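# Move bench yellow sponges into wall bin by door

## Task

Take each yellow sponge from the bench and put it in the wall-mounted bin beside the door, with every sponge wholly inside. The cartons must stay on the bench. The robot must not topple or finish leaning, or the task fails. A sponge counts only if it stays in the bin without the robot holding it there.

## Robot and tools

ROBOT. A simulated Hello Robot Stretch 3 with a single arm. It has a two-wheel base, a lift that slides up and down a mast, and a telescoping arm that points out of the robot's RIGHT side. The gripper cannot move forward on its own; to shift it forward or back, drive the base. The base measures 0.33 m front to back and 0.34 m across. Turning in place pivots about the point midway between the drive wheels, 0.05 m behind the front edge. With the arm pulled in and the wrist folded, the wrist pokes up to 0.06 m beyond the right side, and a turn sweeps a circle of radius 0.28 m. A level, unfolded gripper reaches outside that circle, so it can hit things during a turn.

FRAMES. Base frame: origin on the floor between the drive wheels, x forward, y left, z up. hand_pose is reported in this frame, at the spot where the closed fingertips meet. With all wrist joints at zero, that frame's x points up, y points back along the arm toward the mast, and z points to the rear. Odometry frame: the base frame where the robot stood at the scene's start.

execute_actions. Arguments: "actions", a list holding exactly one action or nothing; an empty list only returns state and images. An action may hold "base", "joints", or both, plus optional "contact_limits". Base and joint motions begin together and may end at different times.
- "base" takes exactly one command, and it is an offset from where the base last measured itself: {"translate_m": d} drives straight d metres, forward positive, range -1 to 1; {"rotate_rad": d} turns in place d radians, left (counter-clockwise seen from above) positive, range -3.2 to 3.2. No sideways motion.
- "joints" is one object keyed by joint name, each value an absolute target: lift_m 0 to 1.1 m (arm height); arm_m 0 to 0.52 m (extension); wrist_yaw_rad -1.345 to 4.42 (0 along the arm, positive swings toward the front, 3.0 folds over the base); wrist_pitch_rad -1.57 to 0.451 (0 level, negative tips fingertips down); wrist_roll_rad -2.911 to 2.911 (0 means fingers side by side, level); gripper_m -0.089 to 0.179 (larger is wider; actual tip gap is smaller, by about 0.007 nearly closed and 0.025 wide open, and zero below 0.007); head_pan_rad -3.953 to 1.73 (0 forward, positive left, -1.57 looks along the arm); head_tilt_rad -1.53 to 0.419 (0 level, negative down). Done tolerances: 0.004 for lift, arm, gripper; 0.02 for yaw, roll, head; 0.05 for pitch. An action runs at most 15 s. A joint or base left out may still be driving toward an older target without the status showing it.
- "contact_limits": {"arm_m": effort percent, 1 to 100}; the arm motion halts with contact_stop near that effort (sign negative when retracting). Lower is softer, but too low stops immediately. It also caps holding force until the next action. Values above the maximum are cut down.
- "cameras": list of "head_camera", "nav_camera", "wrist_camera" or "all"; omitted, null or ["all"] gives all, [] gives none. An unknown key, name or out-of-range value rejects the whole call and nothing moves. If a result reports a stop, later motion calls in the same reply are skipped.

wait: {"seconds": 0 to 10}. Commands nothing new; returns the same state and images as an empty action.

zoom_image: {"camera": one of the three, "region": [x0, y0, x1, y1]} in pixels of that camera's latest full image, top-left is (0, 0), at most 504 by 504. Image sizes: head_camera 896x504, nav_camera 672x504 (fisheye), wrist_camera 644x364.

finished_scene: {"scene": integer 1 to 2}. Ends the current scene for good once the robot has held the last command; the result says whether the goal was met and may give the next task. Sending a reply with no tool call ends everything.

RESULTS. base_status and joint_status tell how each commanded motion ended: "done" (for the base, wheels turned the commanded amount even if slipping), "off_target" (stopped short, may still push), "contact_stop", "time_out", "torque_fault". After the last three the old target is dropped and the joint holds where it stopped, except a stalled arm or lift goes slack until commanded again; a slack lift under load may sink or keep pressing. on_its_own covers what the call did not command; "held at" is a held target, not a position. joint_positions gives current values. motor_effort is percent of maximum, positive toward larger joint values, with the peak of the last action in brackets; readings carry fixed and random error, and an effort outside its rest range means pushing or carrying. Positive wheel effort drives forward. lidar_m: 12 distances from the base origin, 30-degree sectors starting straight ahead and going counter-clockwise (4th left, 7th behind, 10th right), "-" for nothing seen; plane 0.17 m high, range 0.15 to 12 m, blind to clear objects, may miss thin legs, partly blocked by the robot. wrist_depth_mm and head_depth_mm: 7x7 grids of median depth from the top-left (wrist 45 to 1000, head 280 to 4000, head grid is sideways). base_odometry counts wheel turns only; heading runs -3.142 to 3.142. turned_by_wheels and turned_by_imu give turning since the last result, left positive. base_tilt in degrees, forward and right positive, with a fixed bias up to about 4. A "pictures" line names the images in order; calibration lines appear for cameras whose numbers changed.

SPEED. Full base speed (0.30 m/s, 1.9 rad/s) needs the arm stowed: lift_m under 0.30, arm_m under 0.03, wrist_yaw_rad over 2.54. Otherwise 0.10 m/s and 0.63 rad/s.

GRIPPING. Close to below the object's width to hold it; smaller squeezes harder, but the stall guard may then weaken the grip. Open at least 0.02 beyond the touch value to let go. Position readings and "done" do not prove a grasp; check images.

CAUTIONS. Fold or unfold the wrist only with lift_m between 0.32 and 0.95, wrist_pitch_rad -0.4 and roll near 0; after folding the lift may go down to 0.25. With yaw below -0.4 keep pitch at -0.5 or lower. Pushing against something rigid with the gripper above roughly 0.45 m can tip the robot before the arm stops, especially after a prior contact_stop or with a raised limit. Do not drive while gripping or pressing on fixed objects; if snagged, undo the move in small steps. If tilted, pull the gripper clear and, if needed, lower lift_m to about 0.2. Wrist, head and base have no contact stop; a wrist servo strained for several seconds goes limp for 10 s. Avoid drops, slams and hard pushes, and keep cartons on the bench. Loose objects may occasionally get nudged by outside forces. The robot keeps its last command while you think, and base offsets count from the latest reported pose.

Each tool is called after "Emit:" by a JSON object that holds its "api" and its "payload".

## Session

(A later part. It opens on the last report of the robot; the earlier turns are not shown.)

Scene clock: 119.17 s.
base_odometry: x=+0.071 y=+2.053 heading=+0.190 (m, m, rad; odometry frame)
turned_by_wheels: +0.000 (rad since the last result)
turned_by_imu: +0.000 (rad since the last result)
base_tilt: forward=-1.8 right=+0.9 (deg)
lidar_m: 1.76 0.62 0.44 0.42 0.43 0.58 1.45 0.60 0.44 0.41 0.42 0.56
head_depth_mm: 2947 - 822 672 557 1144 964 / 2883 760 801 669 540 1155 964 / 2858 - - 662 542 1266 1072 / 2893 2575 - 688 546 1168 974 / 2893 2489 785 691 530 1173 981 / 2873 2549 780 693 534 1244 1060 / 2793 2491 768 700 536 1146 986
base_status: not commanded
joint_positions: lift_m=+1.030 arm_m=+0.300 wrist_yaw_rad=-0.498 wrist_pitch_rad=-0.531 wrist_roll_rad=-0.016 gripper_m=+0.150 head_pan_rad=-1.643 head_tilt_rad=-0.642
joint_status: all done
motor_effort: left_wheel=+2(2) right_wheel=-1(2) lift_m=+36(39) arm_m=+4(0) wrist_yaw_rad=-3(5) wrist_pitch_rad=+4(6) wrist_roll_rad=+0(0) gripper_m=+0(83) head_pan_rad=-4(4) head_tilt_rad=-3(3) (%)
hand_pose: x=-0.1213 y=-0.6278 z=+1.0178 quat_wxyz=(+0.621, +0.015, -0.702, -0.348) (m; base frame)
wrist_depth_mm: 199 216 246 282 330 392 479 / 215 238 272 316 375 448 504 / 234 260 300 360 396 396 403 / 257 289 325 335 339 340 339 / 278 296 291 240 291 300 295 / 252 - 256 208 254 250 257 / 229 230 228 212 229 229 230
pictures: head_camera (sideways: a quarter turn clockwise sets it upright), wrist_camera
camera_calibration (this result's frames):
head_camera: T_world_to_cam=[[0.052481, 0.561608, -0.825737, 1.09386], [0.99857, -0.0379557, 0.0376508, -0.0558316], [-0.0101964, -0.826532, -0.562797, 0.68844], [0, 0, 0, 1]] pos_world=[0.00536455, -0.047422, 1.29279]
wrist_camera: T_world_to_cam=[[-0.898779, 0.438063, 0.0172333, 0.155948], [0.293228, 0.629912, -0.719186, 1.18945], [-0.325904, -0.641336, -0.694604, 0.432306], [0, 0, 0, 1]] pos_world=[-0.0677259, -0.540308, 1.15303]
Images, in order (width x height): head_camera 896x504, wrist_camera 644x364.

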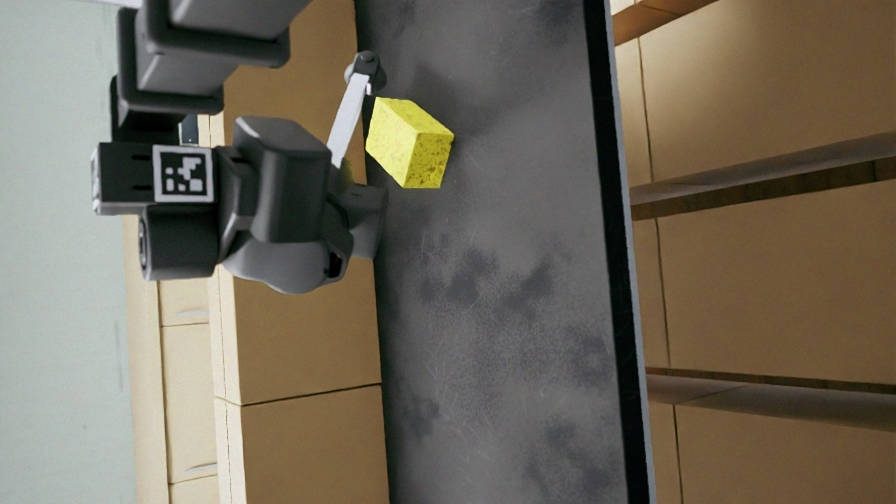

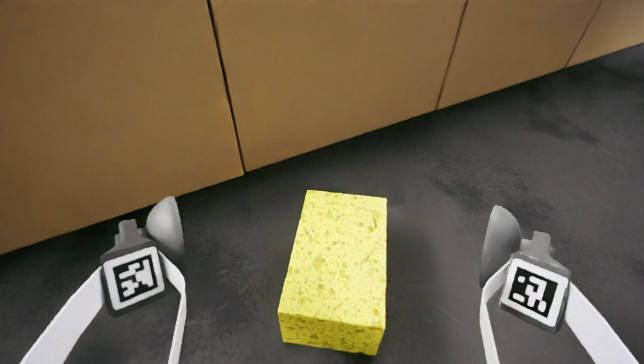

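Emit:
{"api": "execute_actions", "payload": {"actions": [{"base":{"translate_m":-0.012},"joints":{"lift_m":0.96,"arm_m":0.32}}], "cameras": ["wrist_camera"]}}

Emit:
{"api": "execute_actions", "payload": {"actions": [{"joints":{"gripper_m":0.03}}], "cameras": ["wrist_camera"]}}

Emit:
{"api": "execute_actions", "payload": {"actions": [{"joints":{"lift_m":1.0,"arm_m":0.0,"wrist_pitch_rad":-0.4,"wrist_yaw_rad":-0.3}}], "cameras": ["wrist_camera","nav_camera"]}}

Scene clock: 122.27 s.
base_odometry: x=+0.059 y=+2.051 heading=+0.190 (m, m, rad; odometry frame)
turned_by_wheels: +0.000 (rad since the last result)
turned_by_imu: +0.000 (rad since the last result)
base_tilt: forward=-1.9 right=+0.9 (deg)
lidar_m: 1.78 0.62 0.44 0.42 0.43 0.58 1.45 0.60 0.44 0.41 0.42 0.56
head_depth_mm: 2968 3160 - 620 565 1151 961 / 2957 3116 - 650 540 1155 963 / 2893 2610 - 653 542 1229 1071 / 2922 2512 - 658 544 1164 974 / 2875 2485 784 691 530 1175 981 / 2871 2534 780 696 532 1245 1045 / 2851 2508 770 701 536 1148 986
base_status: done
joint_positions: lift_m=+0.960 arm_m=+0.320 wrist_yaw_rad=-0.498 wrist_pitch_rad=-0.532 wrist_roll_rad=-0.016 gripper_m=+0.150 head_pan_rad=-1.643 head_tilt_rad=-0.642
joint_status: all done
motor_effort: left_wheel=+1(4) right_wheel=-2(4) lift_m=+22(32) arm_m=+4(3) wrist_yaw_rad=-2(3) wrist_pitch_rad=+4(4) wrist_roll_rad=+0(0) gripper_m=-1(0) head_pan_rad=-4(4) head_tilt_rad=-2(2) (%)
hand_pose: x=-0.1212 y=-0.6478 z=+0.9483 quat_wxyz=(+0.621, +0.015, -0.702, -0.349) (m; base frame)
wrist_depth_mm: 183 200 228 260 300 361 426 / 198 218 251 288 330 349 351 / 216 240 268 279 281 282 283 / 228 236 236 171 221 238 237 / 203 209 203 149 195 210 206 / 181 - 175 131 172 177 181 / - 159 161 150 155 161 162
pictures: wrist_camera
camera_calibration (this result's frames):
wrist_camera: T_world_to_cam=[[-0.898777, 0.438068, 0.0172211, 0.165924], [0.293328, 0.63008, -0.718998, 1.15198], [-0.32582, -0.641167, -0.694799, 0.371538], [0, 0, 0, 1]] pos_world=[-0.0677248, -0.56031, 1.08356]
Images, in order (width x height): wrist_camera 644x364.

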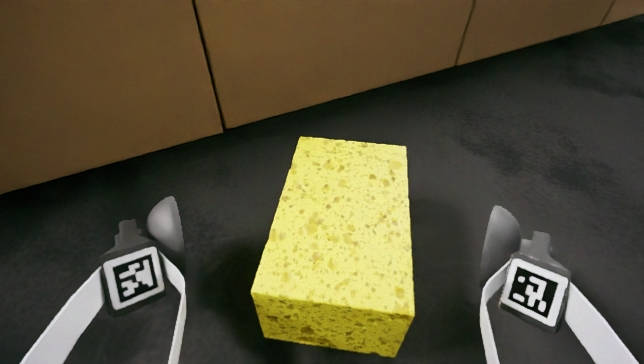

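Scene clock: 123.97 s.
base_odometry: x=+0.059 y=+2.051 heading=+0.190 (m, m, rad; odometry frame)
turned_by_wheels: +0.000 (rad since the last result)
turned_by_imu: +0.000 (rad since the last result)
base_tilt: forward=-1.8 right=+1.0 (deg)
lidar_m: 1.78 0.62 0.44 0.42 0.43 0.58 1.45 0.60 0.44 0.41 0.42 0.56
head_depth_mm: 2961 3191 - 619 566 1149 962 / 2929 3069 - 651 539 1153 971 / 2923 2577 - 653 543 1227 1071 / 2856 2505 - 657 546 1160 975 / 2819 2445 784 689 530 1174 982 / 2858 2526 778 695 532 1238 1052 / 2795 2501 774 702 537 1145 993
base_status: not commanded
joint_positions: lift_m=+0.960 arm_m=+0.320 wrist_yaw_rad=-0.498 wrist_pitch_rad=-0.532 wrist_roll_rad=-0.016 gripper_m=+0.031 head_pan_rad=-1.643 head_tilt_rad=-0.642
joint_status: all done
motor_effort: left_wheel=+2(1) right_wheel=-1(1) lift_m=+22(22) arm_m=+4(3) wrist_yaw_rad=-2(3) wrist_pitch_rad=+4(4) wrist_roll_rad=+0(1) gripper_m=-15(91) head_pan_rad=-3(3) head_tilt_rad=-2(2) (%)
hand_pose: x=-0.1212 y=-0.6478 z=+0.9483 quat_wxyz=(+0.621, +0.015, -0.702, -0.349) (m; base frame)
wrist_depth_mm: 184 200 229 261 304 360 427 / 199 219 252 293 329 344 345 / 217 239 267 279 281 283 280 / 227 235 235 171 223 238 238 / 202 203 203 148 150 206 206 / 178 180 172 131 132 180 181 / 160 160 157 148 157 161 162
pictures: wrist_camera
camera_calibration (this result's frames):
wrist_camera: T_world_to_cam=[[-0.898776, 0.43807, 0.0172192, 0.165928], [0.293331, 0.630079, -0.718998, 1.15198], [-0.325821, -0.641167, -0.694799, 0.371539], [0, 0, 0, 1]] pos_world=[-0.0677251, -0.56031, 1.08356]
Images, in order (width x height): wrist_camera 644x364.

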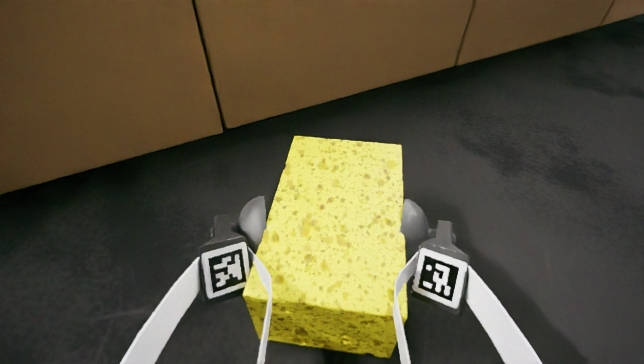

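Scene clock: 127.53 s.
base_odometry: x=+0.059 y=+2.051 heading=+0.190 (m, m, rad; odometry frame)
turned_by_wheels: +0.000 (rad since the last result)
turned_by_imu: +0.000 (rad since the last result)
base_tilt: forward=-1.8 right=+0.9 (deg)
lidar_m: 1.78 0.62 0.44 0.42 0.43 0.57 1.45 0.60 0.44 0.41 0.42 0.56
head_depth_mm: 2988 3140 819 - - - - / 2937 3115 815 740 - - - / 2891 2512 806 743 - - - / 2845 2527 797 686 546 1167 1003 / 2864 2476 787 693 528 1167 982 / 2864 2520 776 698 533 1235 1048 / 2820 2457 772 704 534 1153 986
base_status: not commanded
joint_positions: lift_m=+1.000 arm_m=+0.000 wrist_yaw_rad=-0.302 wrist_pitch_rad=-0.425 wrist_roll_rad=-0.016 gripper_m=+0.031 head_pan_rad=-1.643 head_tilt_rad=-0.642
joint_status: all done
motor_effort: left_wheel=+1(1) right_wheel=-1(2) lift_m=+36(39) arm_m=-5(6) wrist_yaw_rad=+2(4) wrist_pitch_rad=+9(9) wrist_roll_rad=+0(0) gripper_m=-14(15) head_pan_rad=-4(4) head_tilt_rad=-2(2) (%)
hand_pose: x=-0.0879 y=-0.3587 z=+1.0108 quat_wxyz=(+0.667, +0.046, -0.700, -0.251) (m; base frame)
wrist_depth_mm: 436 467 497 540 587 640 695 / 477 509 534 562 581 593 593 / 427 433 430 436 442 444 446 / 341 345 347 171 330 355 354 / 291 289 292 147 149 317 - / 249 250 238 131 132 - - / 226 235 861 147 894 885 887
pictures: nav_camera (sideways: a quarter turn counterclockwise sets it upright), wrist_camera
camera_calibration (this result's frames):
nav_camera: T_world_to_cam=[[-0.0647969, -0.554737, 0.829499, -1.03087], [-0.99748, 0.0600702, -0.0377463, 0.103802], [-0.0288889, -0.829855, -0.557231, 0.688142], [0, 0, 0, 1]] pos_world=[0.0566224, -0.00704105, 1.24248]
wrist_camera: T_world_to_cam=[[-0.966477, 0.255816, 0.0218911, -0.00785766], [0.14053, 0.598422, -0.78876, 1.05074], [-0.214878, -0.759242, -0.614311, 0.49721], [0, 0, 0, 1]] pos_world=[-0.0484156, -0.249272, 1.13439]
Images, in order (width x height): nav_camera 672x504, wrist_camera 644x364.

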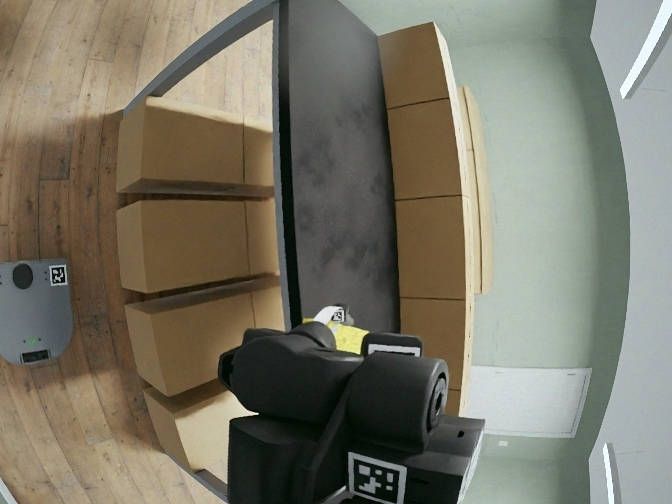

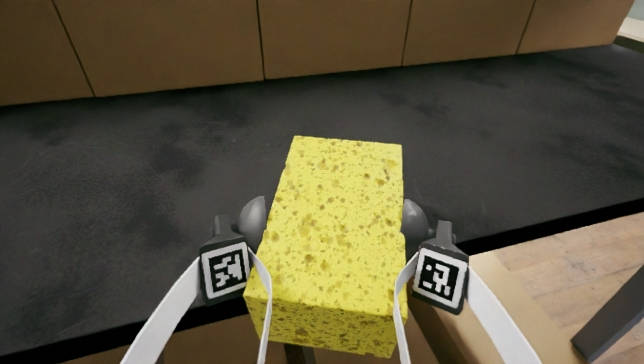

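Emit:
{"api": "execute_actions", "payload": {"actions": [{"base":{"translate_m":-0.2},"joints":{"lift_m":0.95,"wrist_yaw_rad":2.7,"head_pan_rad":-0.5,"head_tilt_rad":-0.5}}], "cameras": ["nav_camera"]}}

Emit:
{"api": "execute_actions", "payload": {"actions": [{"base":{"translate_m":-0.55},"joints":{"lift_m":0.29}}], "cameras": []}}

Emit:
{"api": "execute_actions", "payload": {"actions": [{"base":{"translate_m":-0.5},"joints":{"head_pan_rad":0}}], "cameras": ["wrist_camera"]}}

Scene clock: 132.37 s.
base_odometry: x=-0.137 y=+2.013 heading=+0.190 (m, m, rad; odometry frame)
turned_by_wheels: +0.000 (rad since the last result)
turned_by_imu: -0.001 (rad since the last result)
base_tilt: forward=-1.9 right=+0.9 (deg)
lidar_m: 1.85 0.61 0.43 0.41 0.42 0.57 1.43 0.61 0.44 0.42 0.43 0.57
head_depth_mm: 2644 2921 1016 867 620 1245 1105 / 2460 2681 2959 875 710 1297 1056 / 2346 2516 2781 883 2039 1641 1083 / 2083 2247 2430 977 1069 1195 1279 / 2028 2186 2367 2523 2128 1676 1350 / 1933 2074 2248 2383 2190 1670 1342 / 1842 1976 2094 2324 2176 1681 1351
base_status: done
joint_positions: lift_m=+0.950 arm_m=+0.000 wrist_yaw_rad=+2.697 wrist_pitch_rad=-0.424 wrist_roll_rad=-0.016 gripper_m=+0.031 head_pan_rad=-0.507 head_tilt_rad=-0.507
joint_status: all done
motor_effort: left_wheel=+1(4) right_wheel=-1(4) lift_m=+22(34) arm_m=-5(5) wrist_yaw_rad=+4(5) wrist_pitch_rad=+8(8) wrist_roll_rad=+1(0) gripper_m=-14(14) head_pan_rad=+3(43) head_tilt_rad=+3(11) (%)
hand_pose: x=+0.0749 y=+0.0566 z=+0.9615 quat_wxyz=(+0.298, +0.702, -0.004, +0.647) (m; base frame)
wrist_depth_mm: 356 384 430 480 548 635 740 / 386 421 464 535 624 743 879 / 422 458 522 567 696 855 - / - 502 577 171 776 984 - / - 570 593 148 150 - - / - 627 674 130 132 - - / 603 - 820 148 - - -
pictures: nav_camera (sideways: a quarter turn counterclockwise sets it upright)
camera_calibration (this result's frames):
nav_camera: T_world_to_cam=[[0.373998, -0.235852, 0.896939, -1.1215], [-0.470301, -0.881781, -0.0357636, 0.098011], [0.799338, -0.408456, -0.440706, 0.531474], [0, 0, 0, 1]] pos_world=[0.0407064, 0.0390001, 1.24365]
Images, in order (width x height): nav_camera 672x504.

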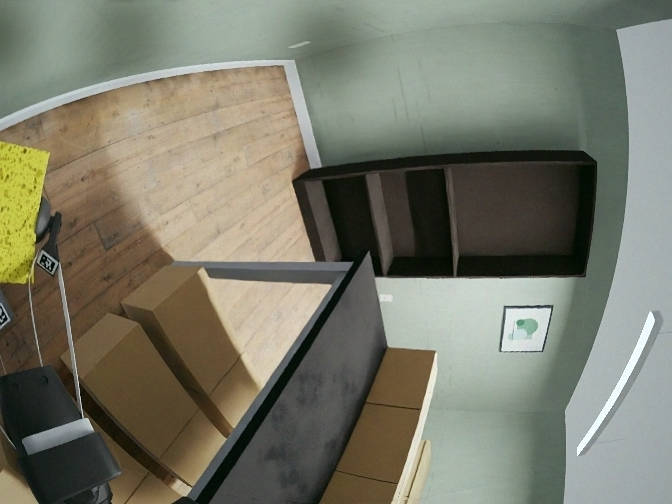

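Scene clock: 139.20 s.
base_odometry: x=-0.677 y=+1.910 heading=+0.190 (m, m, rad; odometry frame)
turned_by_wheels: +0.000 (rad since the last result)
turned_by_imu: -0.001 (rad since the last result)
base_tilt: forward=-1.8 right=+1.0 (deg)
lidar_m: 1.77 0.58 0.41 0.39 0.40 0.54 1.35 1.79 2.17 0.44 0.45 0.60
head_depth_mm: 3373 3565 1051 872 645 1329 1048 / 3175 3376 1165 876 1478 1304 1055 / 2937 3184 1323 887 1625 1301 1154 / 2806 3010 1511 1083 1698 1348 1302 / 2476 2672 2808 2587 1630 1572 1343 / 2461 2585 2815 2870 2167 1679 1353 / 2308 2459 2654 2788 2187 1682 1355
base_status: done
joint_positions: lift_m=+0.290 arm_m=+0.000 wrist_yaw_rad=+2.698 wrist_pitch_rad=-0.424 wrist_roll_rad=-0.016 gripper_m=+0.031 head_pan_rad=-0.507 head_tilt_rad=-0.507
joint_status: all done
motor_effort: left_wheel=+2(4) right_wheel=-1(3) lift_m=+22(23) arm_m=-5(5) wrist_yaw_rad=+3(3) wrist_pitch_rad=+8(8) wrist_roll_rad=+1(1) gripper_m=-15(14) head_pan_rad=+3(3) head_tilt_rad=+3(3) (%)
hand_pose: x=+0.0748 y=+0.0566 z=+0.3016 quat_wxyz=(+0.298, +0.702, -0.004, +0.647) (m; base frame)
wrist_depth_mm: 344 376 413 459 525 616 719 / 368 401 451 506 577 710 833 / 405 438 492 546 646 781 892 / - 481 536 171 646 697 704 / - 535 541 148 149 572 580 / - 504 - 131 132 501 501 / - - - 145 418 432 436
pictures: none
No camera images: the call's "cameras" was empty. Leave "cameras" out to get every camera's image.

Scene clock: 142.50 s.
base_odometry: x=-1.168 y=+1.815 heading=+0.190 (m, m, rad; odometry frame)
turned_by_wheels: +0.000 (rad since the last result)
turned_by_imu: -0.001 (rad since the last result)
base_tilt: forward=-1.8 right=+0.9 (deg)
lidar_m: 1.58 0.55 0.39 0.37 0.38 0.51 1.28 1.40 1.86 3.31 0.61 0.64
head_depth_mm: 2788 2996 1634 2992 1658 1410 1288 / 2792 3058 3233 2831 1974 1646 1340 / 2811 3042 3345 3081 2128 1650 1334 / 2853 3076 3346 3061 2129 1665 1351 / 2810 2985 3259 2894 2152 1655 1348 / 1916 1855 1819 1748 1686 1571 1333 / 1226 1198 1166 1157 1131 1103 1076
base_status: done
joint_positions: lift_m=+0.290 arm_m=+0.000 wrist_yaw_rad=+2.698 wrist_pitch_rad=-0.424 wrist_roll_rad=-0.016 gripper_m=+0.031 head_pan_rad=-0.007 head_tilt_rad=-0.506
joint_status: all done
motor_effort: left_wheel=+1(8) right_wheel=-1(6) lift_m=+22(22) arm_m=-5(5) wrist_yaw_rad=+2(2) wrist_pitch_rad=+8(8) wrist_roll_rad=+1(0) gripper_m=-14(15) head_pan_rad=+3(34) head_tilt_rad=+3(3) (%)
hand_pose: x=+0.0748 y=+0.0567 z=+0.3016 quat_wxyz=(+0.298, +0.702, -0.004, +0.647) (m; base frame)
wrist_depth_mm: 328 361 397 446 501 588 693 / 354 386 429 490 562 672 804 / 388 421 478 518 638 745 820 / - 458 517 170 632 680 708 / - 503 531 148 150 575 590 / - 502 - 131 132 491 495 / - - - 145 425 436 436
pictures: wrist_camera
camera_calibration (this result's frames):
wrist_camera: T_world_to_cam=[[0.92047, -0.390196, 0.0219481, -0.0458705], [-0.223493, -0.571627, -0.789489, 0.31366], [0.320602, 0.721796, -0.613372, 0.287651], [0, 0, 0, 1]] pos_world=[0.0201019, -0.0462275, 0.425074]
Images, in order (width x height): wrist_camera 644x364.

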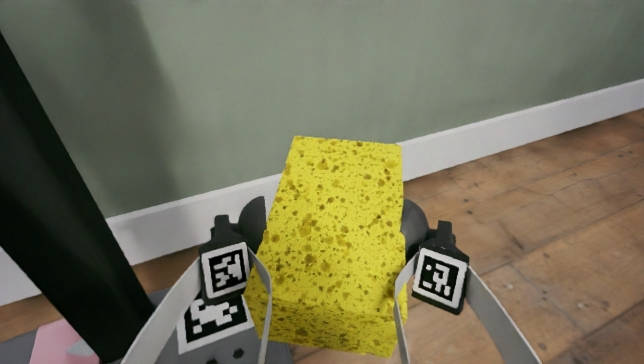

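Emit:
{"api": "execute_actions", "payload": {"actions": [{"base":{"rotate_rad":-1.445}}], "cameras": []}}

Emit:
{"api": "execute_actions", "payload": {"actions": [{"base":{"translate_m":1.0}}], "cameras": ["nav_camera"]}}

Scene clock: 145.60 s.
base_odometry: x=-1.168 y=+1.815 heading=-1.255 (m, m, rad; odometry frame)
turned_by_wheels: -1.445 (rad since the last result)
turned_by_imu: -1.462 (rad since the last result)
base_tilt: forward=-1.9 right=+1.0 (deg)
lidar_m: 1.30 0.61 0.71 1.10 0.49 0.38 0.37 0.40 0.58 1.46 1.40 1.86
head_depth_mm: 2850 3095 3378 2948 2116 1632 1325 / 2851 3117 3314 3025 2121 1630 1330 / 2903 3104 3352 3010 2128 1647 1343 / 2991 3120 3452 3086 2133 1655 1345 / 2977 3169 3256 3074 2050 1677 1352 / 2982 3197 2823 1442 1647 1411 1300 / 3059 3284 925 900 2108 1323 1102
base_status: done
joint_positions: lift_m=+0.290 arm_m=+0.000 wrist_yaw_rad=+2.698 wrist_pitch_rad=-0.424 wrist_roll_rad=-0.016 gripper_m=+0.031 head_pan_rad=-0.007 head_tilt_rad=-0.506
joint_status: not commanded
motor_effort: left_wheel=+1(11) right_wheel=-2(5) lift_m=+22(22) arm_m=-5(5) wrist_yaw_rad=+3(3) wrist_pitch_rad=+8(8) wrist_roll_rad=+0(1) gripper_m=-15(14) head_pan_rad=+3(3) head_tilt_rad=+3(3) (%)
hand_pose: x=+0.0748 y=+0.0566 z=+0.3016 quat_wxyz=(+0.298, +0.702, -0.004, +0.647) (m; base frame)
wrist_depth_mm: 927 - - - 750 560 683 / 912 - - - 786 616 748 / 859 844 854 864 789 736 836 / - 680 690 170 644 693 689 / - 568 565 148 152 581 584 / - 505 - 130 132 493 505 / - - - 145 418 436 436
pictures: none
No camera images: the call's "cameras" was empty. Leave "cameras" out to get every camera's image.

Scene clock: 150.70 s.
base_odometry: x=-0.857 y=+0.865 heading=-1.255 (m, m, rad; odometry frame)
turned_by_wheels: +0.000 (rad since the last result)
turned_by_imu: +0.001 (rad since the last result)
base_tilt: forward=-1.8 right=+0.9 (deg)
lidar_m: 1.88 0.41 0.36 0.36 0.38 0.56 1.37 1.46 1.58 1.13 1.26 2.40
head_depth_mm: 1979 2115 2331 2507 2129 1643 1332 / 1997 2189 2323 2553 2126 1639 1332 / 2018 2195 2378 2586 2136 1651 1346 / 2033 2230 2411 2605 2178 1644 1344 / 2071 2240 2432 2622 2136 1666 1355 / 2087 2271 2021 2092 2128 1669 1352 / 2136 2304 1876 2044 2169 1685 1357
base_status: done
joint_positions: lift_m=+0.290 arm_m=+0.000 wrist_yaw_rad=+2.698 wrist_pitch_rad=-0.424 wrist_roll_rad=-0.016 gripper_m=+0.031 head_pan_rad=-0.007 head_tilt_rad=-0.506
joint_status: not commanded
motor_effort: left_wheel=+2(11) right_wheel=-1(4) lift_m=+22(23) arm_m=-5(5) wrist_yaw_rad=+3(3) wrist_pitch_rad=+8(8) wrist_roll_rad=+1(0) gripper_m=-15(14) head_pan_rad=+3(3) head_tilt_rad=+3(3) (%)
hand_pose: x=+0.0747 y=+0.0566 z=+0.3016 quat_wxyz=(+0.298, +0.702, -0.004, +0.647) (m; base frame)
wrist_depth_mm: 625 583 588 598 505 - - / 396 399 423 443 461 - - / 382 410 441 474 490 869 863 / - 446 502 171 528 708 710 / - 504 527 147 151 589 591 / - 499 - 131 132 492 493 / - - - 145 421 430 436
pictures: nav_camera (sideways: a quarter turn counterclockwise sets it upright)
camera_calibration (this result's frames):
nav_camera: T_world_to_cam=[[0.4402, -0.0275698, 0.897476, -1.12261], [0.0102848, -0.999308, -0.0357426, 0.0950522], [0.897841, 0.0249643, -0.439612, 0.529449], [0, 0, 0, 1]] pos_world=[0.0178321, 0.0508191, 1.24366]
Images, in order (width x height): nav_camera 672x504.

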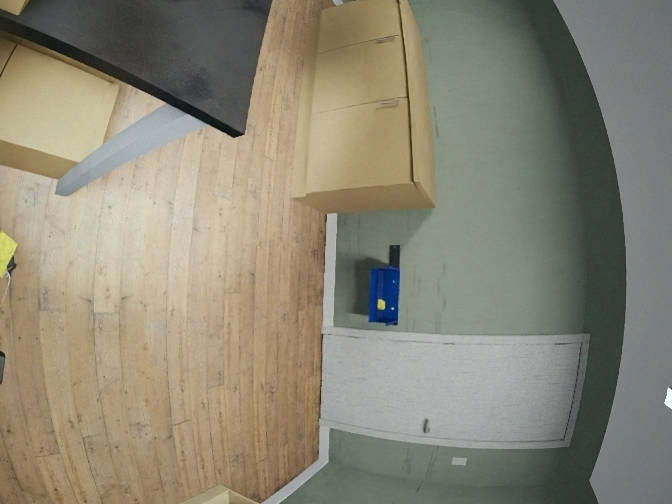

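Emit:
{"api": "execute_actions", "payload": {"actions": [{"base":{"translate_m":1.0}}], "cameras": []}}

Emit:
{"api": "execute_actions", "payload": {"actions": [{"base":{"translate_m":0.6}}], "cameras": []}}

Emit:
{"api": "execute_actions", "payload": {"actions": [{"base":{"rotate_rad":1.47},"joints":{"lift_m":0.64,"head_pan_rad":-1.57,"head_tilt_rad":-0.85}}], "cameras": ["head_camera"]}}

Scene clock: 157.87 s.
base_odometry: x=-0.547 y=-0.086 heading=-1.255 (m, m, rad; odometry frame)
turned_by_wheels: +0.000 (rad since the last result)
turned_by_imu: +0.001 (rad since the last result)
base_tilt: forward=-1.8 right=+1.0 (deg)
lidar_m: 1.39 0.95 1.22 2.88 0.84 0.70 1.49 1.61 1.31 1.26 1.76 1.41
head_depth_mm: 1132 1214 1324 1422 1536 1641 1325 / 1148 1236 1342 1463 1476 1637 1331 / 1158 1255 1361 1497 1483 1640 1338 / 1168 1268 1384 1493 1669 1653 1348 / 1183 1286 1396 1525 1700 1660 1355 / 1197 1302 1418 1537 1650 1572 1354 / 1203 1311 1402 1234 1251 1268 1283
base_status: done
joint_positions: lift_m=+0.290 arm_m=+0.000 wrist_yaw_rad=+2.698 wrist_pitch_rad=-0.424 wrist_roll_rad=-0.016 gripper_m=+0.031 head_pan_rad=-0.007 head_tilt_rad=-0.506
joint_status: not commanded
motor_effort: left_wheel=+1(11) right_wheel=-2(3) lift_m=+22(22) arm_m=-5(5) wrist_yaw_rad=+2(2) wrist_pitch_rad=+8(8) wrist_roll_rad=+1(0) gripper_m=-15(15) head_pan_rad=+3(3) head_tilt_rad=+3(3) (%)
hand_pose: x=+0.0747 y=+0.0567 z=+0.3016 quat_wxyz=(+0.298, +0.702, -0.004, +0.647) (m; base frame)
wrist_depth_mm: - - - - - 916 787 / - - - - - - 872 / 861 858 850 847 886 876 864 / - 683 678 171 647 703 705 / - 577 572 147 153 581 584 / - 511 - 131 132 498 506 / - - - 145 422 430 431
pictures: none
No camera images: the call's "cameras" was empty. Leave "cameras" out to get every camera's image.

Scene clock: 161.57 s.
base_odometry: x=-0.360 y=-0.656 heading=-1.255 (m, m, rad; odometry frame)
turned_by_wheels: +0.000 (rad since the last result)
turned_by_imu: +0.001 (rad since the last result)
base_tilt: forward=-1.8 right=+1.0 (deg)
lidar_m: 0.79 0.64 0.53 1.09 1.62 1.26 1.27 2.08 1.38 1.70 1.01 0.81
head_depth_mm: 626 677 731 799 883 939 806 / 631 684 742 812 899 943 819 / 639 692 747 820 909 944 798 / 646 699 762 834 923 1031 1176 / 653 709 770 845 936 1052 1196 / 660 712 783 859 951 1073 1224 / 668 723 795 870 968 1063 1139
base_status: done
joint_positions: lift_m=+0.290 arm_m=+0.000 wrist_yaw_rad=+2.698 wrist_pitch_rad=-0.424 wrist_roll_rad=-0.016 gripper_m=+0.031 head_pan_rad=-0.007 head_tilt_rad=-0.506
joint_status: not commanded
motor_effort: left_wheel=+1(11) right_wheel=-1(4) lift_m=+22(22) arm_m=-5(5) wrist_yaw_rad=+3(3) wrist_pitch_rad=+8(8) wrist_roll_rad=+0(0) gripper_m=-15(14) head_pan_rad=+4(3) head_tilt_rad=+3(3) (%)
hand_pose: x=+0.0747 y=+0.0567 z=+0.3016 quat_wxyz=(+0.298, +0.702, -0.004, +0.647) (m; base frame)
wrist_depth_mm: - - - 564 588 635 684 / - - - 624 651 730 737 / 867 845 857 693 733 800 731 / - 673 698 171 654 694 688 / - 565 573 147 152 572 585 / - 508 - 131 132 493 497 / - - - 145 420 431 434
pictures: none
No camera images: the call's "cameras" was empty. Leave "cameras" out to get every camera's image.

Scene clock: 165.57 s.
base_odometry: x=-0.360 y=-0.656 heading=+0.215 (m, m, rad; odometry frame)
turned_by_wheels: +1.470 (rad since the last result)
turned_by_imu: +1.493 (rad since the last result)
base_tilt: forward=-1.8 right=+1.0 (deg)
lidar_m: 0.69 1.79 1.29 1.26 2.08 1.38 1.70 1.10 0.82 0.79 0.70 0.53
head_depth_mm: 664 757 881 1005 926 1291 1180 / 666 759 883 1016 930 1298 - / 667 762 890 1022 943 1300 - / 669 764 891 1026 1249 1309 1104 / 669 767 893 1054 1328 1316 1145 / 672 764 892 1077 1336 1323 1151 / 671 769 894 1080 1259 1272 1141
base_status: done
joint_positions: lift_m=+0.640 arm_m=+0.000 wrist_yaw_rad=+2.698 wrist_pitch_rad=-0.424 wrist_roll_rad=-0.016 gripper_m=+0.031 head_pan_rad=-1.563 head_tilt_rad=-0.840
joint_status: all done
motor_effort: left_wheel=-2(10) right_wheel=+1(4) lift_m=+36(37) arm_m=-5(6) wrist_yaw_rad=+2(3) wrist_pitch_rad=+8(8) wrist_roll_rad=+0(0) gripper_m=-15(15) head_pan_rad=-4(42) head_tilt_rad=-3(20) (%)
hand_pose: x=+0.0747 y=+0.0567 z=+0.6511 quat_wxyz=(+0.298, +0.702, -0.004, +0.647) (m; base frame)
wrist_depth_mm: - - - - - - - / - - - - - - - / - - - - - - - / - - - 171 - - - / - - - 149 150 - - / 898 940 864 131 131 915 916 / 784 - 780 147 798 803 794
pictures: head_camera (sideways: a quarter turn clockwise sets it upright)
camera_calibration (this result's frames):
head_camera: T_world_to_cam=[[0.00613052, 0.715146, -0.698948, 0.928881], [0.998464, 0.0341129, 0.043661, -0.063645], [0.0550671, -0.698142, -0.713838, 0.884516], [0, 0, 0, 1]] pos_world=[0.00914501, -0.0445961, 1.28342]
Images, in order (width x height): head_camera 896x504.

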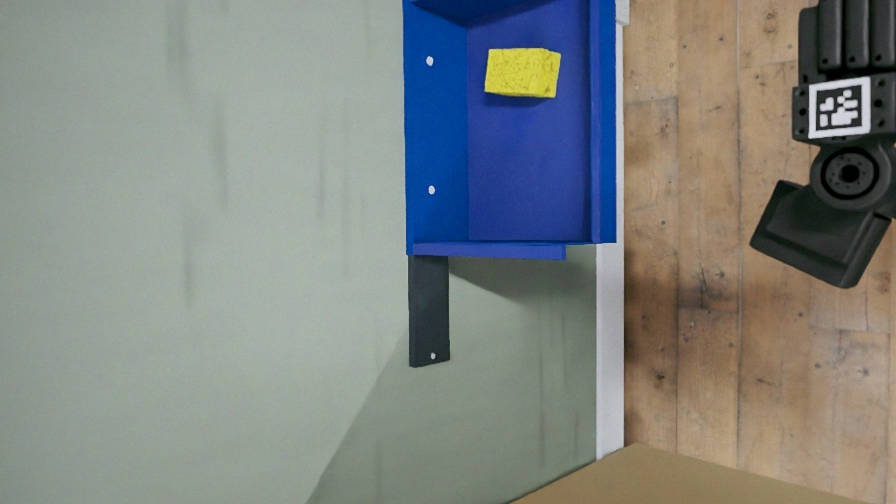

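Emit:
{"api": "execute_actions", "payload": {"actions": [{"base":{"translate_m":-0.055},"joints":{"wrist_yaw_rad":0}}], "cameras": []}}

Emit:
{"api": "execute_actions", "payload": {"actions": [{"joints":{"arm_m":0.29,"wrist_pitch_rad":-0.52}}], "cameras": ["wrist_camera","head_camera"]}}

Scene clock: 169.17 s.
base_odometry: x=-0.414 y=-0.668 heading=+0.215 (m, m, rad; odometry frame)
turned_by_wheels: +0.000 (rad since the last result)
turned_by_imu: +0.000 (rad since the last result)
base_tilt: forward=-1.9 right=+0.9 (deg)
lidar_m: 0.69 1.76 1.28 1.27 2.05 1.33 1.64 1.10 0.82 0.79 0.78 0.58
head_depth_mm: 663 757 881 971 915 1304 1187 / 666 764 885 1012 918 1301 - / 666 764 886 1027 925 665 - / 669 764 890 1012 922 1293 1141 / 669 767 891 1024 1335 1315 1159 / 670 766 894 1080 1347 1315 1154 / 670 768 899 1081 1305 1301 1155
base_status: done
joint_positions: lift_m=+0.640 arm_m=+0.000 wrist_yaw_rad=+0.003 wrist_pitch_rad=-0.424 wrist_roll_rad=-0.016 gripper_m=+0.031 head_pan_rad=-1.563 head_tilt_rad=-0.840
joint_status: all done
motor_effort: left_wheel=-2(8) right_wheel=+0(1) lift_m=+36(36) arm_m=-5(5) wrist_yaw_rad=-4(5) wrist_pitch_rad=+8(8) wrist_roll_rad=+0(0) gripper_m=-15(14) head_pan_rad=-4(3) head_tilt_rad=-4(3) (%)
hand_pose: x=-0.0209 y=-0.3690 z=+0.6511 quat_wxyz=(+0.697, +0.151, -0.685, -0.147) (m; base frame)
wrist_depth_mm: 532 533 523 518 510 496 473 / 601 583 524 557 545 511 504 / 664 645 444 545 519 480 348 / 712 740 463 170 326 427 364 / 683 829 797 147 151 362 735 / 703 886 871 130 132 876 845 / 724 804 767 148 788 808 826
pictures: none
No camera images: the call's "cameras" was empty. Leave "cameras" out to get every camera's image.

Scene clock: 172.53 s.
base_odometry: x=-0.414 y=-0.668 heading=+0.215 (m, m, rad; odometry frame)
turned_by_wheels: +0.000 (rad since the last result)
turned_by_imu: +0.000 (rad since the last result)
base_tilt: forward=-1.8 right=+1.0 (deg)
lidar_m: 0.69 1.76 1.28 1.27 2.05 1.33 1.64 1.10 0.83 0.79 0.78 0.58
head_depth_mm: 662 757 882 976 897 1304 - / 665 764 885 1005 - 1273 1125 / 667 763 889 988 878 1311 1142 / 669 762 891 998 926 1314 1144 / 668 764 895 1029 1336 1318 1145 / 669 767 898 1073 1343 1319 1151 / 669 767 898 1079 1299 1303 1156
base_status: not commanded
joint_positions: lift_m=+0.640 arm_m=+0.290 wrist_yaw_rad=+0.001 wrist_pitch_rad=-0.533 wrist_roll_rad=-0.016 gripper_m=+0.031 head_pan_rad=-1.563 head_tilt_rad=-0.840
joint_status: all done
motor_effort: left_wheel=-2(2) right_wheel=+1(1) lift_m=+36(36) arm_m=+4(4) wrist_yaw_rad=-2(4) wrist_pitch_rad=+5(8) wrist_roll_rad=+0(0) gripper_m=-14(15) head_pan_rad=-4(4) head_tilt_rad=-3(4) (%)
hand_pose: x=-0.0212 y=-0.6430 z=+0.6275 quat_wxyz=(+0.688, +0.188, -0.676, -0.185) (m; base frame)
wrist_depth_mm: 259 254 252 250 244 242 240 / 282 278 273 272 266 267 261 / 311 291 287 283 289 285 281 / 385 207 325 169 316 330 312 / 447 182 252 148 151 326 313 / 147 184 256 131 132 236 277 / 137 174 246 148 248 216 216
pictures: head_camera (sideways: a quarter turn clockwise sets it upright), wrist_camera
camera_calibration (this result's frames):
head_camera: T_world_to_cam=[[0.0062312, 0.715145, -0.698948, 0.92888], [0.998469, 0.0339723, 0.043661, -0.0636451], [0.0549688, -0.69815, -0.713838, 0.884517], [0, 0, 0, 1]] pos_world=[0.00913873, -0.0445965, 1.28342]
wrist_camera: T_world_to_cam=[[-0.998784, -0.0462099, 0.0171662, -0.0542493], [-0.0444739, 0.694489, -0.718127, 0.922682], [0.0212629, -0.718018, -0.6957, 0.142779], [0, 0, 0, 1]] pos_world=[-0.0161839, -0.540782, 0.762866]
Images, in order (width x height): head_camera 896x504, wrist_camera 644x364.

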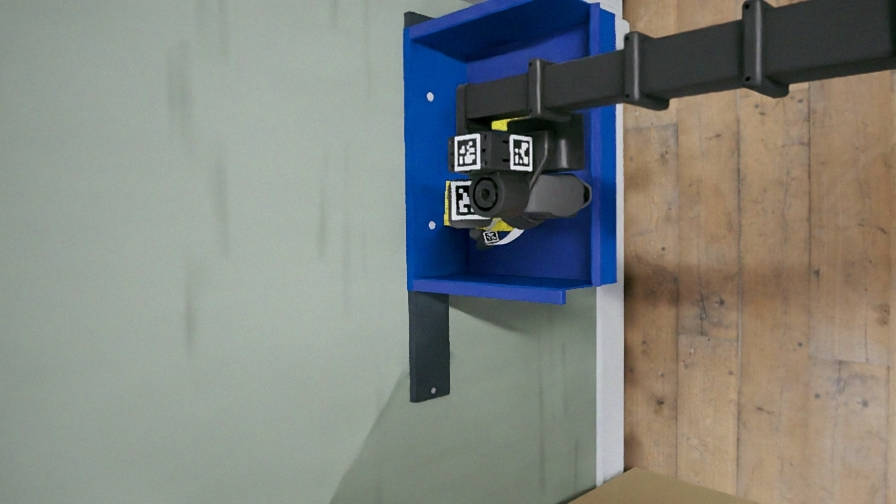

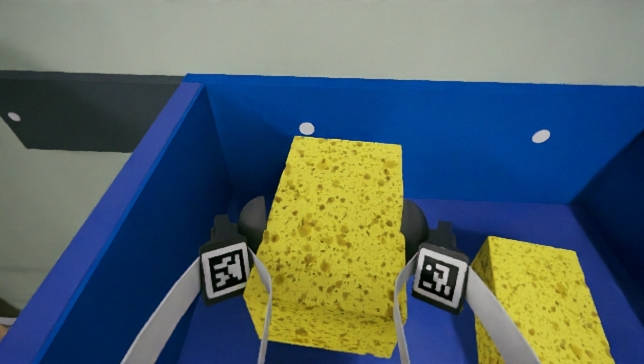

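Emit:
{"api": "execute_actions", "payload": {"actions": [{"joints":{"lift_m":0.555}}], "cameras": []}}

Emit:
{"api": "execute_actions", "payload": {"actions": [{"joints":{"gripper_m":0.105}}], "cameras": ["wrist_camera"]}}

Emit:
{"api": "execute_actions", "payload": {"actions": [{"joints":{"lift_m":0.7}}], "cameras": ["wrist_camera"]}}

Scene clock: 175.23 s.
base_odometry: x=-0.414 y=-0.668 heading=+0.215 (m, m, rad; odometry frame)
turned_by_wheels: +0.000 (rad since the last result)
turned_by_imu: +0.000 (rad since the last result)
base_tilt: forward=-1.8 right=+1.0 (deg)
lidar_m: 0.69 1.77 1.29 1.27 2.05 1.32 1.64 1.10 0.82 0.79 0.78 0.58
head_depth_mm: 663 757 883 977 916 1299 1122 / 665 760 887 1008 946 1290 1129 / 668 761 889 1019 - 1305 1137 / 665 761 891 1017 921 1317 1143 / 668 765 892 1021 1341 1315 1152 / 667 769 895 1076 1341 1316 1151 / 671 768 897 1080 1304 1298 1151
base_status: not commanded
joint_positions: lift_m=+0.555 arm_m=+0.290 wrist_yaw_rad=+0.001 wrist_pitch_rad=-0.534 wrist_roll_rad=-0.016 gripper_m=+0.031 head_pan_rad=-1.563 head_tilt_rad=-0.840
joint_status: all done
motor_effort: left_wheel=-2(2) right_wheel=+1(1) lift_m=+22(32) arm_m=+3(3) wrist_yaw_rad=-2(2) wrist_pitch_rad=+5(5) wrist_roll_rad=+0(0) gripper_m=-15(14) head_pan_rad=-4(4) head_tilt_rad=-4(3) (%)
hand_pose: x=-0.0212 y=-0.6430 z=+0.5429 quat_wxyz=(+0.688, +0.189, -0.676, -0.185) (m; base frame)
wrist_depth_mm: 136 175 234 233 230 226 224 / 133 177 263 258 257 254 251 / 134 179 281 278 284 278 274 / 135 181 245 171 232 241 184 / 136 182 212 148 151 209 159 / 137 178 179 130 132 184 143 / 134 164 164 147 166 166 147
pictures: none
No camera images: the call's "cameras" was empty. Leave "cameras" out to get every camera's image.

Scene clock: 176.47 s.
base_odometry: x=-0.414 y=-0.668 heading=+0.215 (m, m, rad; odometry frame)
turned_by_wheels: +0.000 (rad since the last result)
turned_by_imu: +0.000 (rad since the last result)
base_tilt: forward=-1.8 right=+1.0 (deg)
lidar_m: 0.69 1.76 1.29 1.27 2.05 1.32 1.65 1.10 0.82 0.79 0.78 0.58
head_depth_mm: 660 755 882 979 911 1303 1129 / 662 765 888 1007 946 1290 1133 / 665 761 889 1016 - 1306 1143 / 667 764 892 1015 919 1301 1144 / 668 764 898 1020 1340 1320 1148 / 671 767 895 1075 1339 1319 1144 / 671 767 897 1083 1299 1299 1157
base_status: not commanded
joint_positions: lift_m=+0.555 arm_m=+0.290 wrist_yaw_rad=+0.001 wrist_pitch_rad=-0.534 wrist_roll_rad=-0.016 gripper_m=+0.105 head_pan_rad=-1.563 head_tilt_rad=-0.840
joint_status: all done
motor_effort: left_wheel=-2(2) right_wheel=+1(1) lift_m=+22(22) arm_m=+4(3) wrist_yaw_rad=-2(2) wrist_pitch_rad=+4(4) wrist_roll_rad=+0(0) gripper_m=+0(81) head_pan_rad=-3(3) head_tilt_rad=-3(3) (%)
hand_pose: x=-0.0212 y=-0.6430 z=+0.5429 quat_wxyz=(+0.688, +0.189, -0.676, -0.185) (m; base frame)
wrist_depth_mm: 136 174 236 233 229 225 224 / 132 177 264 260 256 253 248 / 133 178 282 282 284 280 275 / 135 180 247 182 241 240 183 / 136 176 216 157 166 208 159 / 137 168 183 139 146 180 143 / 132 164 164 148 161 168 146
pictures: wrist_camera
camera_calibration (this result's frames):
wrist_camera: T_world_to_cam=[[-0.998784, -0.0462181, 0.0171407, -0.0527859], [-0.0444734, 0.694897, -0.717733, 0.861949], [0.0212612, -0.717622, -0.696108, 0.0844791], [0, 0, 0, 1]] pos_world=[-0.0161841, -0.540781, 0.67836]
Images, in order (width x height): wrist_camera 644x364.

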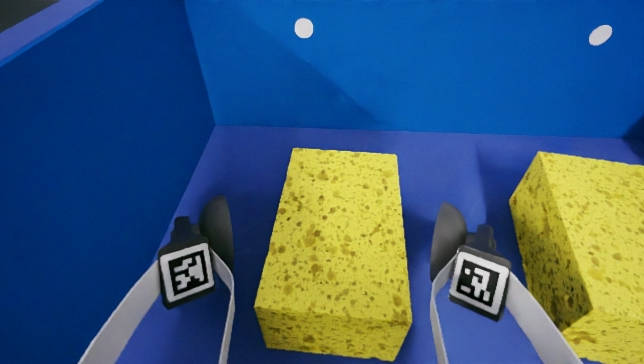

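Scene clock: 178.63 s.
base_odometry: x=-0.414 y=-0.668 heading=+0.215 (m, m, rad; odometry frame)
turned_by_wheels: +0.000 (rad since the last result)
turned_by_imu: +0.000 (rad since the last result)
base_tilt: forward=-1.8 right=+0.9 (deg)
lidar_m: 0.69 1.77 1.29 1.27 2.05 1.33 1.65 1.10 0.82 0.79 0.77 0.58
head_depth_mm: 662 758 880 976 900 - - / 666 760 884 - 921 1303 1129 / 665 761 890 - 924 1301 1139 / 667 762 887 995 932 1306 1141 / 668 768 894 1019 1338 1305 1150 / 668 765 894 1074 1343 1323 1153 / 670 768 901 1074 1304 1304 1160
base_status: not commanded
joint_positions: lift_m=+0.700 arm_m=+0.290 wrist_yaw_rad=+0.001 wrist_pitch_rad=-0.534 wrist_roll_rad=-0.016 gripper_m=+0.105 head_pan_rad=-1.563 head_tilt_rad=-0.840
joint_status: all done
motor_effort: left_wheel=-2(2) right_wheel=+1(1) lift_m=+36(39) arm_m=+4(3) wrist_yaw_rad=-2(2) wrist_pitch_rad=+5(5) wrist_roll_rad=+0(0) gripper_m=+0(0) head_pan_rad=-4(4) head_tilt_rad=-3(3) (%)
hand_pose: x=-0.0212 y=-0.6430 z=+0.6874 quat_wxyz=(+0.688, +0.189, -0.676, -0.185) (m; base frame)
wrist_depth_mm: 258 257 254 247 246 241 240 / 292 287 282 277 276 270 264 / 324 322 319 310 310 305 302 / 378 360 330 341 335 328 315 / 462 436 382 383 382 376 326 / 571 524 335 304 347 351 324 / 721 216 304 267 307 268 304
pictures: wrist_camera
camera_calibration (this result's frames):
wrist_camera: T_world_to_cam=[[-0.998784, -0.0462184, 0.0171409, -0.0552621], [-0.0444736, 0.694897, -0.717733, 0.965622], [0.0212613, -0.717622, -0.696108, 0.185025], [0, 0, 0, 1]] pos_world=[-0.0161841, -0.540784, 0.822803]
Images, in order (width x height): wrist_camera 644x364.

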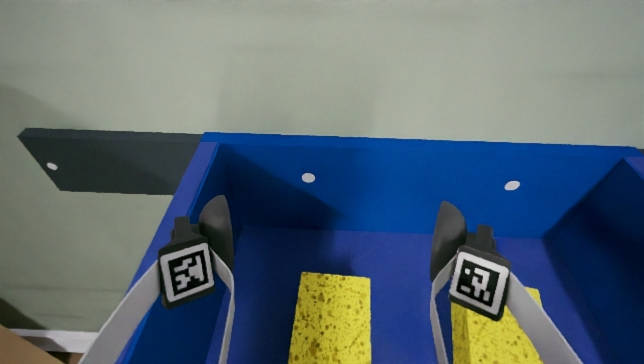

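Emit:
{"api": "finished_scene", "payload": {"scene": 1}}

The scene is finished: the task was done.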